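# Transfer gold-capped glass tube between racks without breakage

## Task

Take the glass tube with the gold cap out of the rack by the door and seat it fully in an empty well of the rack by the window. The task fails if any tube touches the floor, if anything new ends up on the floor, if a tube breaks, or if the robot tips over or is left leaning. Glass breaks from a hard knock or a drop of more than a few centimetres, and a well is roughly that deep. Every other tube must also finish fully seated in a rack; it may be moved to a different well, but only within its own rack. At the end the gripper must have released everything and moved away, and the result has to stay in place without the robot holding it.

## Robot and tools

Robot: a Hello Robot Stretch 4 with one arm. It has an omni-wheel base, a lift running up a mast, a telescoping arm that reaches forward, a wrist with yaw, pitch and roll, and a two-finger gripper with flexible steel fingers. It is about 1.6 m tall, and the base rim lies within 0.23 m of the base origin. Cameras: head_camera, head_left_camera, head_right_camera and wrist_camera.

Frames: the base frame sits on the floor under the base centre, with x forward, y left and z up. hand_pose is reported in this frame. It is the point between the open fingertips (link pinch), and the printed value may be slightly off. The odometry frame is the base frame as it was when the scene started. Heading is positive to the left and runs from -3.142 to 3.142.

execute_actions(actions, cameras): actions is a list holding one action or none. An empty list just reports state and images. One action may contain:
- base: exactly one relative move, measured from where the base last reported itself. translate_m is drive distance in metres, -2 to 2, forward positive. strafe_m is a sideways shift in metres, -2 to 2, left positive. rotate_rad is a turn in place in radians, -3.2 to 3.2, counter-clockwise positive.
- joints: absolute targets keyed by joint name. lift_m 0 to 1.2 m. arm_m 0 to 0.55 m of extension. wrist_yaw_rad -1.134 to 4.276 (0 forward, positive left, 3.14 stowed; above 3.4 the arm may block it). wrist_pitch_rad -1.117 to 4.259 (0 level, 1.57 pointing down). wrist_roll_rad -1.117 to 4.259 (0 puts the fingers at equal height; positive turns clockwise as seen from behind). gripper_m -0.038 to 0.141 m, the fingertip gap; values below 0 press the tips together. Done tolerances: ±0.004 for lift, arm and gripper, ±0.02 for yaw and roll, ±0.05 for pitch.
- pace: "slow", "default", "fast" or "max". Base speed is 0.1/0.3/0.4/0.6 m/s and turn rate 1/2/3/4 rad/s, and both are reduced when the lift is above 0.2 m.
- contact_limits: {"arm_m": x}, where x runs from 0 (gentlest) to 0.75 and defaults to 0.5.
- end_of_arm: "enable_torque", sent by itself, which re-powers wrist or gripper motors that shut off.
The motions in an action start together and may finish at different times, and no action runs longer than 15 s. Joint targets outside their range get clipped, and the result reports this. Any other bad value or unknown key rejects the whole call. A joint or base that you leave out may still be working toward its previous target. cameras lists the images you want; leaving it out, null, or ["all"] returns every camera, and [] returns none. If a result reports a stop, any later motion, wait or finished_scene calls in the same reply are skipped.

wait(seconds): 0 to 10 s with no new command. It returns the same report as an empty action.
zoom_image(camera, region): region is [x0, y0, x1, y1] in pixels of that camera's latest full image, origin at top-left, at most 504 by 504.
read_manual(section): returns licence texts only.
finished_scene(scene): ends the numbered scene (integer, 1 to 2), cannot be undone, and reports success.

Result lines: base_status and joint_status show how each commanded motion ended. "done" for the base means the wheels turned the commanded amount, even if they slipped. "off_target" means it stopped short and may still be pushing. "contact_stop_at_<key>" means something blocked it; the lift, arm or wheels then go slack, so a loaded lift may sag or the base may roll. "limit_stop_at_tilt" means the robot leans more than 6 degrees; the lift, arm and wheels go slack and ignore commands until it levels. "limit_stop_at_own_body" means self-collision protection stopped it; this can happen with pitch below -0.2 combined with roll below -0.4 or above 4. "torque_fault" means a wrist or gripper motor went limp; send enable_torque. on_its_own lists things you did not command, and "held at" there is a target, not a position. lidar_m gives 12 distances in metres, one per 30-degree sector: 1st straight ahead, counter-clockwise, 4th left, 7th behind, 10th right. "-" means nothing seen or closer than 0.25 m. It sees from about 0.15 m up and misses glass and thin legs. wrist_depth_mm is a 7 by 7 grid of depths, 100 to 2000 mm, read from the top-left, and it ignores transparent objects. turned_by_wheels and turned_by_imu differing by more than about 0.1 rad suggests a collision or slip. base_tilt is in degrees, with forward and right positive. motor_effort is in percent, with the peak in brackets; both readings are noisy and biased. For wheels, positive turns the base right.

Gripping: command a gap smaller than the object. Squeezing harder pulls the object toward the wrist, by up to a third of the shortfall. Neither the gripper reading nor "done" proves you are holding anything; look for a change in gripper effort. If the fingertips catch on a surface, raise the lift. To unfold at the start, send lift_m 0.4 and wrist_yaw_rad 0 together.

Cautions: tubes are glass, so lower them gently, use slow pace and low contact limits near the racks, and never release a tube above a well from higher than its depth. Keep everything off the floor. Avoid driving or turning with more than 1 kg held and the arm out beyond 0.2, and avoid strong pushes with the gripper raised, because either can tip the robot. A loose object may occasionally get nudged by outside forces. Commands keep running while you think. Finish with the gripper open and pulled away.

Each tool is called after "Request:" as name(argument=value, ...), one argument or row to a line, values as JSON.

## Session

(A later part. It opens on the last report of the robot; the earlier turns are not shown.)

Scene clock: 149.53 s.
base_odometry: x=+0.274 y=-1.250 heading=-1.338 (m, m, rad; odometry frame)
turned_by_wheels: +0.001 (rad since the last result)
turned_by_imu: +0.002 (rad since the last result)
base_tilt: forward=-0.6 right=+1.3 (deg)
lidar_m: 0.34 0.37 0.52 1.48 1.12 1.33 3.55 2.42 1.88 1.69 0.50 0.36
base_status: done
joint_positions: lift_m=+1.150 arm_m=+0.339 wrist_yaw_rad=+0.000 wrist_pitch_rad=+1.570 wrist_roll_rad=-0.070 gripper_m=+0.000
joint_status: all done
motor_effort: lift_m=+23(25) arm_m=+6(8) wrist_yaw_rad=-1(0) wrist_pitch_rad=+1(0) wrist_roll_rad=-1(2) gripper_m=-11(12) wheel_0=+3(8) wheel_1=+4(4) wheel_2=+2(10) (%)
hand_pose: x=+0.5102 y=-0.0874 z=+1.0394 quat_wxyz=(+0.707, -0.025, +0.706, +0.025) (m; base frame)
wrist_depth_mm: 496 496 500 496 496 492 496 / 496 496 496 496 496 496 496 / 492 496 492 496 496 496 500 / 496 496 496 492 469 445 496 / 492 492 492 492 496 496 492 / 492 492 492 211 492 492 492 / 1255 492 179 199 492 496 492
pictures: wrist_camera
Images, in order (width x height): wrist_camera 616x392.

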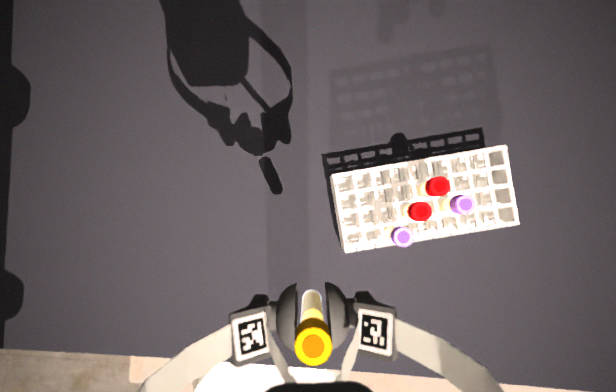

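Request:
execute_actions(
  actions=[
    {"base":{"strafe_m":-0.027},"joints":{"arm_m":0.437,"lift_m":1.06,"wrist_roll_rad":-0.23}},
  ],
  cameras=["wrist_camera"],
)

Request:
zoom_image(
  camera="wrist_camera",
  region=[220, 192, 520, 392],
)

Scene clock: 160.13 s.
base_odometry: x=+0.248 y=-1.256 heading=-1.338 (m, m, rad; odometry frame)
turned_by_wheels: +0.000 (rad since the last result)
turned_by_imu: +0.000 (rad since the last result)
base_tilt: forward=-0.6 right=+1.2 (deg)
lidar_m: 0.33 0.36 0.52 1.51 1.14 1.35 3.55 2.38 1.83 1.67 0.50 0.34
base_status: done
joint_positions: lift_m=+1.060 arm_m=+0.436 wrist_yaw_rad=+0.000 wrist_pitch_rad=+1.570 wrist_roll_rad=-0.230 gripper_m=+0.000
joint_status: all done
motor_effort: lift_m=+15(23) arm_m=+6(7) wrist_yaw_rad=-1(0) wrist_pitch_rad=+0(1) wrist_roll_rad=-1(1) gripper_m=-12(12) wheel_0=-1(11) wheel_1=+0(9) wheel_2=+0(2) (%)
hand_pose: x=+0.6071 y=-0.0874 z=+0.9501 quat_wxyz=(+0.703, -0.081, +0.702, +0.081) (m; base frame)
wrist_depth_mm: 407 407 407 407 407 407 404 / 407 407 407 404 407 407 407 / 407 407 407 404 404 404 407 / 407 404 407 407 404 407 404 / 404 404 407 407 404 404 404 / 407 404 407 211 297 349 404 / 404 402 179 199 286 347 404
pictures: wrist_camera
Images, in order (width x height): wrist_camera 616x392.

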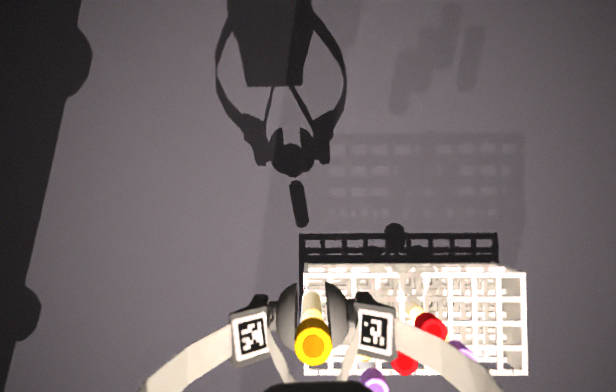

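Region (220, 192, 520, 392) of wrist_camera's 616x392 image, scaled by 1.680.

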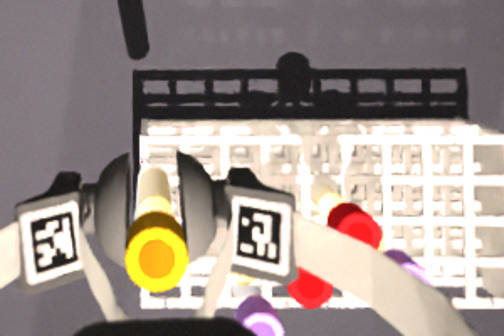

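Request:
execute_actions(
  actions=[
    {"base":{"strafe_m":-0.003},"joints":{"arm_m":0.438,"lift_m":1.042},"pace":"slow"},
  ],
  cameras=["wrist_camera"],
)

Request:
zoom_image(
  camera="wrist_camera",
  region=[240, 240, 440, 392],
)

Scene clock: 168.83 s.
base_odometry: x=+0.245 y=-1.257 heading=-1.338 (m, m, rad; odometry frame)
turned_by_wheels: +0.000 (rad since the last result)
turned_by_imu: +0.000 (rad since the last result)
base_tilt: forward=-0.6 right=+1.3 (deg)
lidar_m: 0.34 0.37 0.52 1.50 1.16 1.36 3.55 2.38 1.83 1.67 0.49 0.36
base_status: done
joint_positions: lift_m=+1.042 arm_m=+0.437 wrist_yaw_rad=+0.000 wrist_pitch_rad=+1.570 wrist_roll_rad=-0.230 gripper_m=+0.000
joint_status: all done
motor_effort: lift_m=+15(15) arm_m=+6(7) wrist_yaw_rad=+1(0) wrist_pitch_rad=+2(1) wrist_roll_rad=-1(1) gripper_m=-10(12) wheel_0=+4(5) wheel_1=-3(7) wheel_2=+0(1) (%)
hand_pose: x=+0.6081 y=-0.0874 z=+0.9321 quat_wxyz=(+0.703, -0.081, +0.702, +0.081) (m; base frame)
wrist_depth_mm: 389 392 389 389 389 389 389 / 389 389 389 392 389 389 389 / 387 389 389 387 389 389 389 / 387 387 389 387 389 389 387 / 389 387 389 389 387 389 384 / 389 387 387 211 327 357 387 / 389 387 179 198 268 330 387
pictures: wrist_camera
Images, in order (width x height): wrist_camera 616x392.

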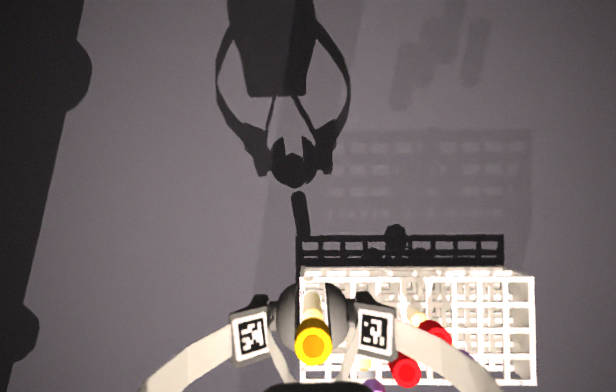

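Region (240, 240, 440, 392) of wrist_camera's 616x392 image, scaled by 2.520; it fills the top 383 rows of this view, and the rest is white.

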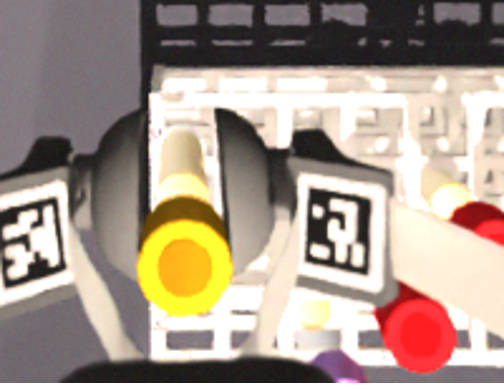

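Request:
execute_actions(
  actions=[
    {"joints":{"lift_m":1.015},"pace":"slow"},
  ],
  cameras=["wrist_camera"],
)

Request:
execute_actions(
  actions=[
    {"joints":{"lift_m":0.984},"pace":"slow"},
  ],
  cameras=["wrist_camera"],
)

Scene clock: 174.17 s.
base_odometry: x=+0.245 y=-1.257 heading=-1.338 (m, m, rad; odometry frame)
turned_by_wheels: +0.000 (rad since the last result)
turned_by_imu: +0.000 (rad since the last result)
base_tilt: forward=-0.7 right=+1.2 (deg)
lidar_m: 0.33 0.37 0.53 1.49 1.16 1.35 3.54 2.36 1.83 1.67 0.49 0.36
base_status: not commanded
joint_positions: lift_m=+1.015 arm_m=+0.437 wrist_yaw_rad=+0.000 wrist_pitch_rad=+1.570 wrist_roll_rad=-0.230 gripper_m=+0.000
joint_status: all done
motor_effort: lift_m=+14(13) arm_m=+6(6) wrist_yaw_rad=-1(1) wrist_pitch_rad=+0(0) wrist_roll_rad=+0(4) gripper_m=-12(11) wheel_0=+4(4) wheel_1=-3(3) wheel_2=+0(0) (%)
hand_pose: x=+0.6081 y=-0.0874 z=+0.9051 quat_wxyz=(+0.703, -0.081, +0.702, +0.081) (m; base frame)
wrist_depth_mm: 362 359 364 364 364 362 362 / 362 359 362 362 362 364 362 / 359 362 364 362 362 362 362 / 362 362 362 362 362 362 362 / 362 362 362 362 362 359 362 / 362 359 362 204 304 330 359 / 362 362 179 199 242 304 359
pictures: wrist_camera
Images, in order (width x height): wrist_camera 616x392.

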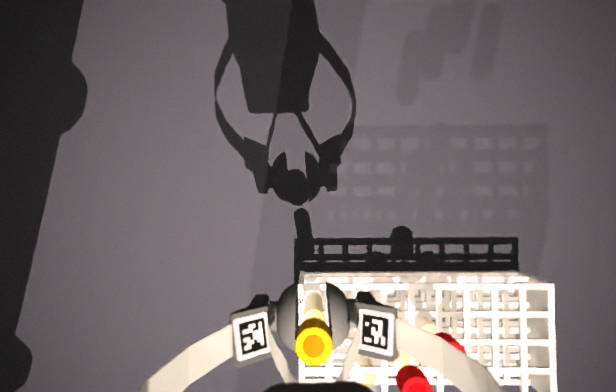

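Scene clock: 175.23 s.
base_odometry: x=+0.245 y=-1.257 heading=-1.338 (m, m, rad; odometry frame)
turned_by_wheels: +0.000 (rad since the last result)
turned_by_imu: +0.000 (rad since the last result)
base_tilt: forward=-0.7 right=+1.2 (deg)
lidar_m: 0.35 0.37 0.53 1.49 1.16 1.35 3.55 2.35 1.83 1.68 0.51 0.35
base_status: not commanded
joint_positions: lift_m=+0.984 arm_m=+0.437 wrist_yaw_rad=+0.000 wrist_pitch_rad=+1.570 wrist_roll_rad=-0.230 gripper_m=+0.000
joint_status: all done
motor_effort: lift_m=+14(14) arm_m=+6(6) wrist_yaw_rad=+0(2) wrist_pitch_rad=-1(0) wrist_roll_rad=-2(1) gripper_m=-11(12) wheel_0=+4(4) wheel_1=-3(3) wheel_2=+0(0) (%)
hand_pose: x=+0.6080 y=-0.0874 z=+0.8741 quat_wxyz=(+0.703, -0.081, +0.702, +0.081) (m; base frame)
wrist_depth_mm: 332 332 332 332 332 332 332 / 332 332 330 330 332 330 332 / 330 332 330 330 330 330 330 / 330 332 330 330 330 330 330 / 330 330 330 330 330 330 330 / 329 329 329 202 273 300 301 / 329 329 178 198 264 273 291
pictures: wrist_camera
Images, in order (width x height): wrist_camera 616x392.

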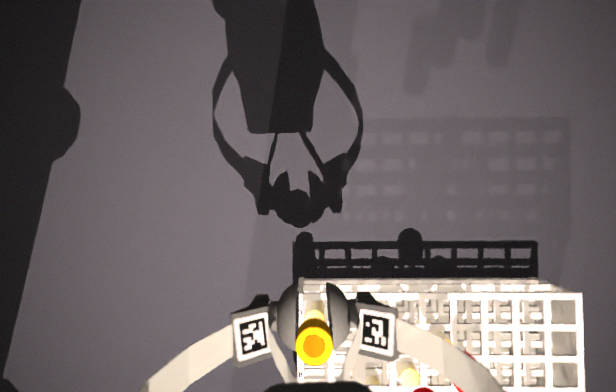

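Request:
execute_actions(
  actions=[
    {"joints":{"gripper_m":0.035}},
  ],
  cameras=[],
)

Request:
execute_actions(
  actions=[
    {"joints":{"lift_m":1.06}},
  ],
  cameras=[],
)

Request:
execute_actions(
  actions=[
    {"joints":{"arm_m":0.1,"wrist_pitch_rad":0.8,"wrist_roll_rad":0},"pace":"fast"},
  ],
  cameras=["wrist_camera"],
)

Scene clock: 180.10 s.
base_odometry: x=+0.245 y=-1.257 heading=-1.338 (m, m, rad; odometry frame)
turned_by_wheels: +0.000 (rad since the last result)
turned_by_imu: +0.000 (rad since the last result)
base_tilt: forward=-0.7 right=+1.2 (deg)
lidar_m: 0.34 0.37 0.53 1.50 1.15 1.37 3.54 2.37 1.83 1.68 0.47 0.37
base_status: not commanded
joint_positions: lift_m=+0.984 arm_m=+0.437 wrist_yaw_rad=+0.000 wrist_pitch_rad=+1.570 wrist_roll_rad=-0.230 gripper_m=+0.035
joint_status: all done
motor_effort: lift_m=+14(14) arm_m=+6(6) wrist_yaw_rad=+0(1) wrist_pitch_rad=-2(3) wrist_roll_rad=-4(1) gripper_m=-4(10) wheel_0=+4(4) wheel_1=-3(3) wheel_2=+0(0) (%)
hand_pose: x=+0.6079 y=-0.0874 z=+0.8741 quat_wxyz=(+0.703, -0.081, +0.702, +0.081) (m; base frame)
wrist_depth_mm: 332 330 332 330 330 330 330 / 332 330 332 330 330 332 329 / 330 330 330 332 330 330 329 / 330 330 330 330 330 330 330 / 332 330 330 330 330 330 330 / 330 329 329 273 218 298 298 / 330 329 192 211 273 274 279
pictures: none
No camera images: the call's "cameras" was empty. Leave "cameras" out to get every camera's image.

Scene clock: 181.40 s.
base_odometry: x=+0.245 y=-1.257 heading=-1.338 (m, m, rad; odometry frame)
turned_by_wheels: +0.000 (rad since the last result)
turned_by_imu: +0.000 (rad since the last result)
base_tilt: forward=-0.6 right=+1.2 (deg)
lidar_m: 0.34 0.36 0.51 1.49 1.15 1.36 3.55 2.35 1.83 1.68 0.50 0.37
base_status: not commanded
joint_positions: lift_m=+1.060 arm_m=+0.437 wrist_yaw_rad=+0.000 wrist_pitch_rad=+1.570 wrist_roll_rad=-0.230 gripper_m=+0.035
joint_status: all done
motor_effort: lift_m=+23(25) arm_m=+6(6) wrist_yaw_rad=-1(1) wrist_pitch_rad=-1(1) wrist_roll_rad=+1(1) gripper_m=-4(5) wheel_0=+4(4) wheel_1=-3(3) wheel_2=+0(0) (%)
hand_pose: x=+0.6080 y=-0.0874 z=+0.9494 quat_wxyz=(+0.703, -0.081, +0.702, +0.081) (m; base frame)
wrist_depth_mm: 407 407 407 404 407 404 407 / 404 404 407 404 407 407 407 / 404 404 404 404 404 404 407 / 402 404 404 404 407 404 404 / 404 404 404 404 404 404 404 / 404 404 404 392 218 347 404 / 404 402 192 392 286 349 404
pictures: none
No camera images: the call's "cameras" was empty. Leave "cameras" out to get every camera's image.

Scene clock: 183.20 s.
base_odometry: x=+0.245 y=-1.257 heading=-1.338 (m, m, rad; odometry frame)
turned_by_wheels: +0.000 (rad since the last result)
turned_by_imu: +0.000 (rad since the last result)
base_tilt: forward=-0.7 right=+1.4 (deg)
lidar_m: 0.34 0.37 0.53 1.49 1.16 1.38 3.54 2.36 1.83 1.67 0.49 0.34
base_status: not commanded
joint_positions: lift_m=+1.060 arm_m=+0.101 wrist_yaw_rad=+0.000 wrist_pitch_rad=+0.802 wrist_roll_rad=+0.000 gripper_m=+0.035
joint_status: all done
motor_effort: lift_m=+23(23) arm_m=-6(7) wrist_yaw_rad=+0(1) wrist_pitch_rad=-5(8) wrist_roll_rad=+1(2) gripper_m=-4(5) wheel_0=+3(4) wheel_1=-3(3) wheel_2=+0(0) (%)
hand_pose: x=+0.4725 y=-0.0875 z=+1.0305 quat_wxyz=(+0.921, +0.000, +0.390, +0.000) (m; base frame)
wrist_depth_mm: 798 820 723 723 715 707 699 / 891 904 891 878 866 866 842 / 820 768 759 759 750 741 732 / 668 661 654 654 647 640 640 / 580 580 569 569 569 564 559 / 517 512 500 480 218 484 500 / 469 466 191 436 430 445 449
pictures: wrist_camera
Images, in order (width x height): wrist_camera 616x392.

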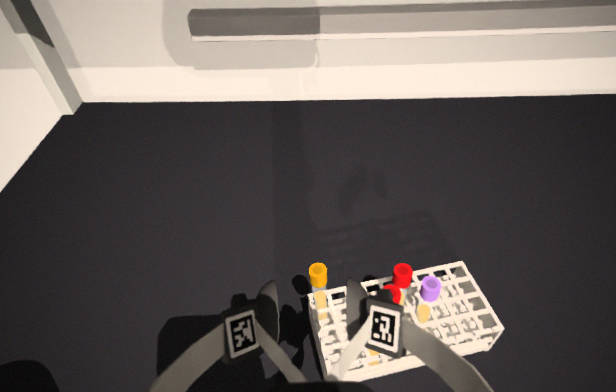

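Request:
finished_scene(
  scene=1,
)

The scene is finished: the task was done.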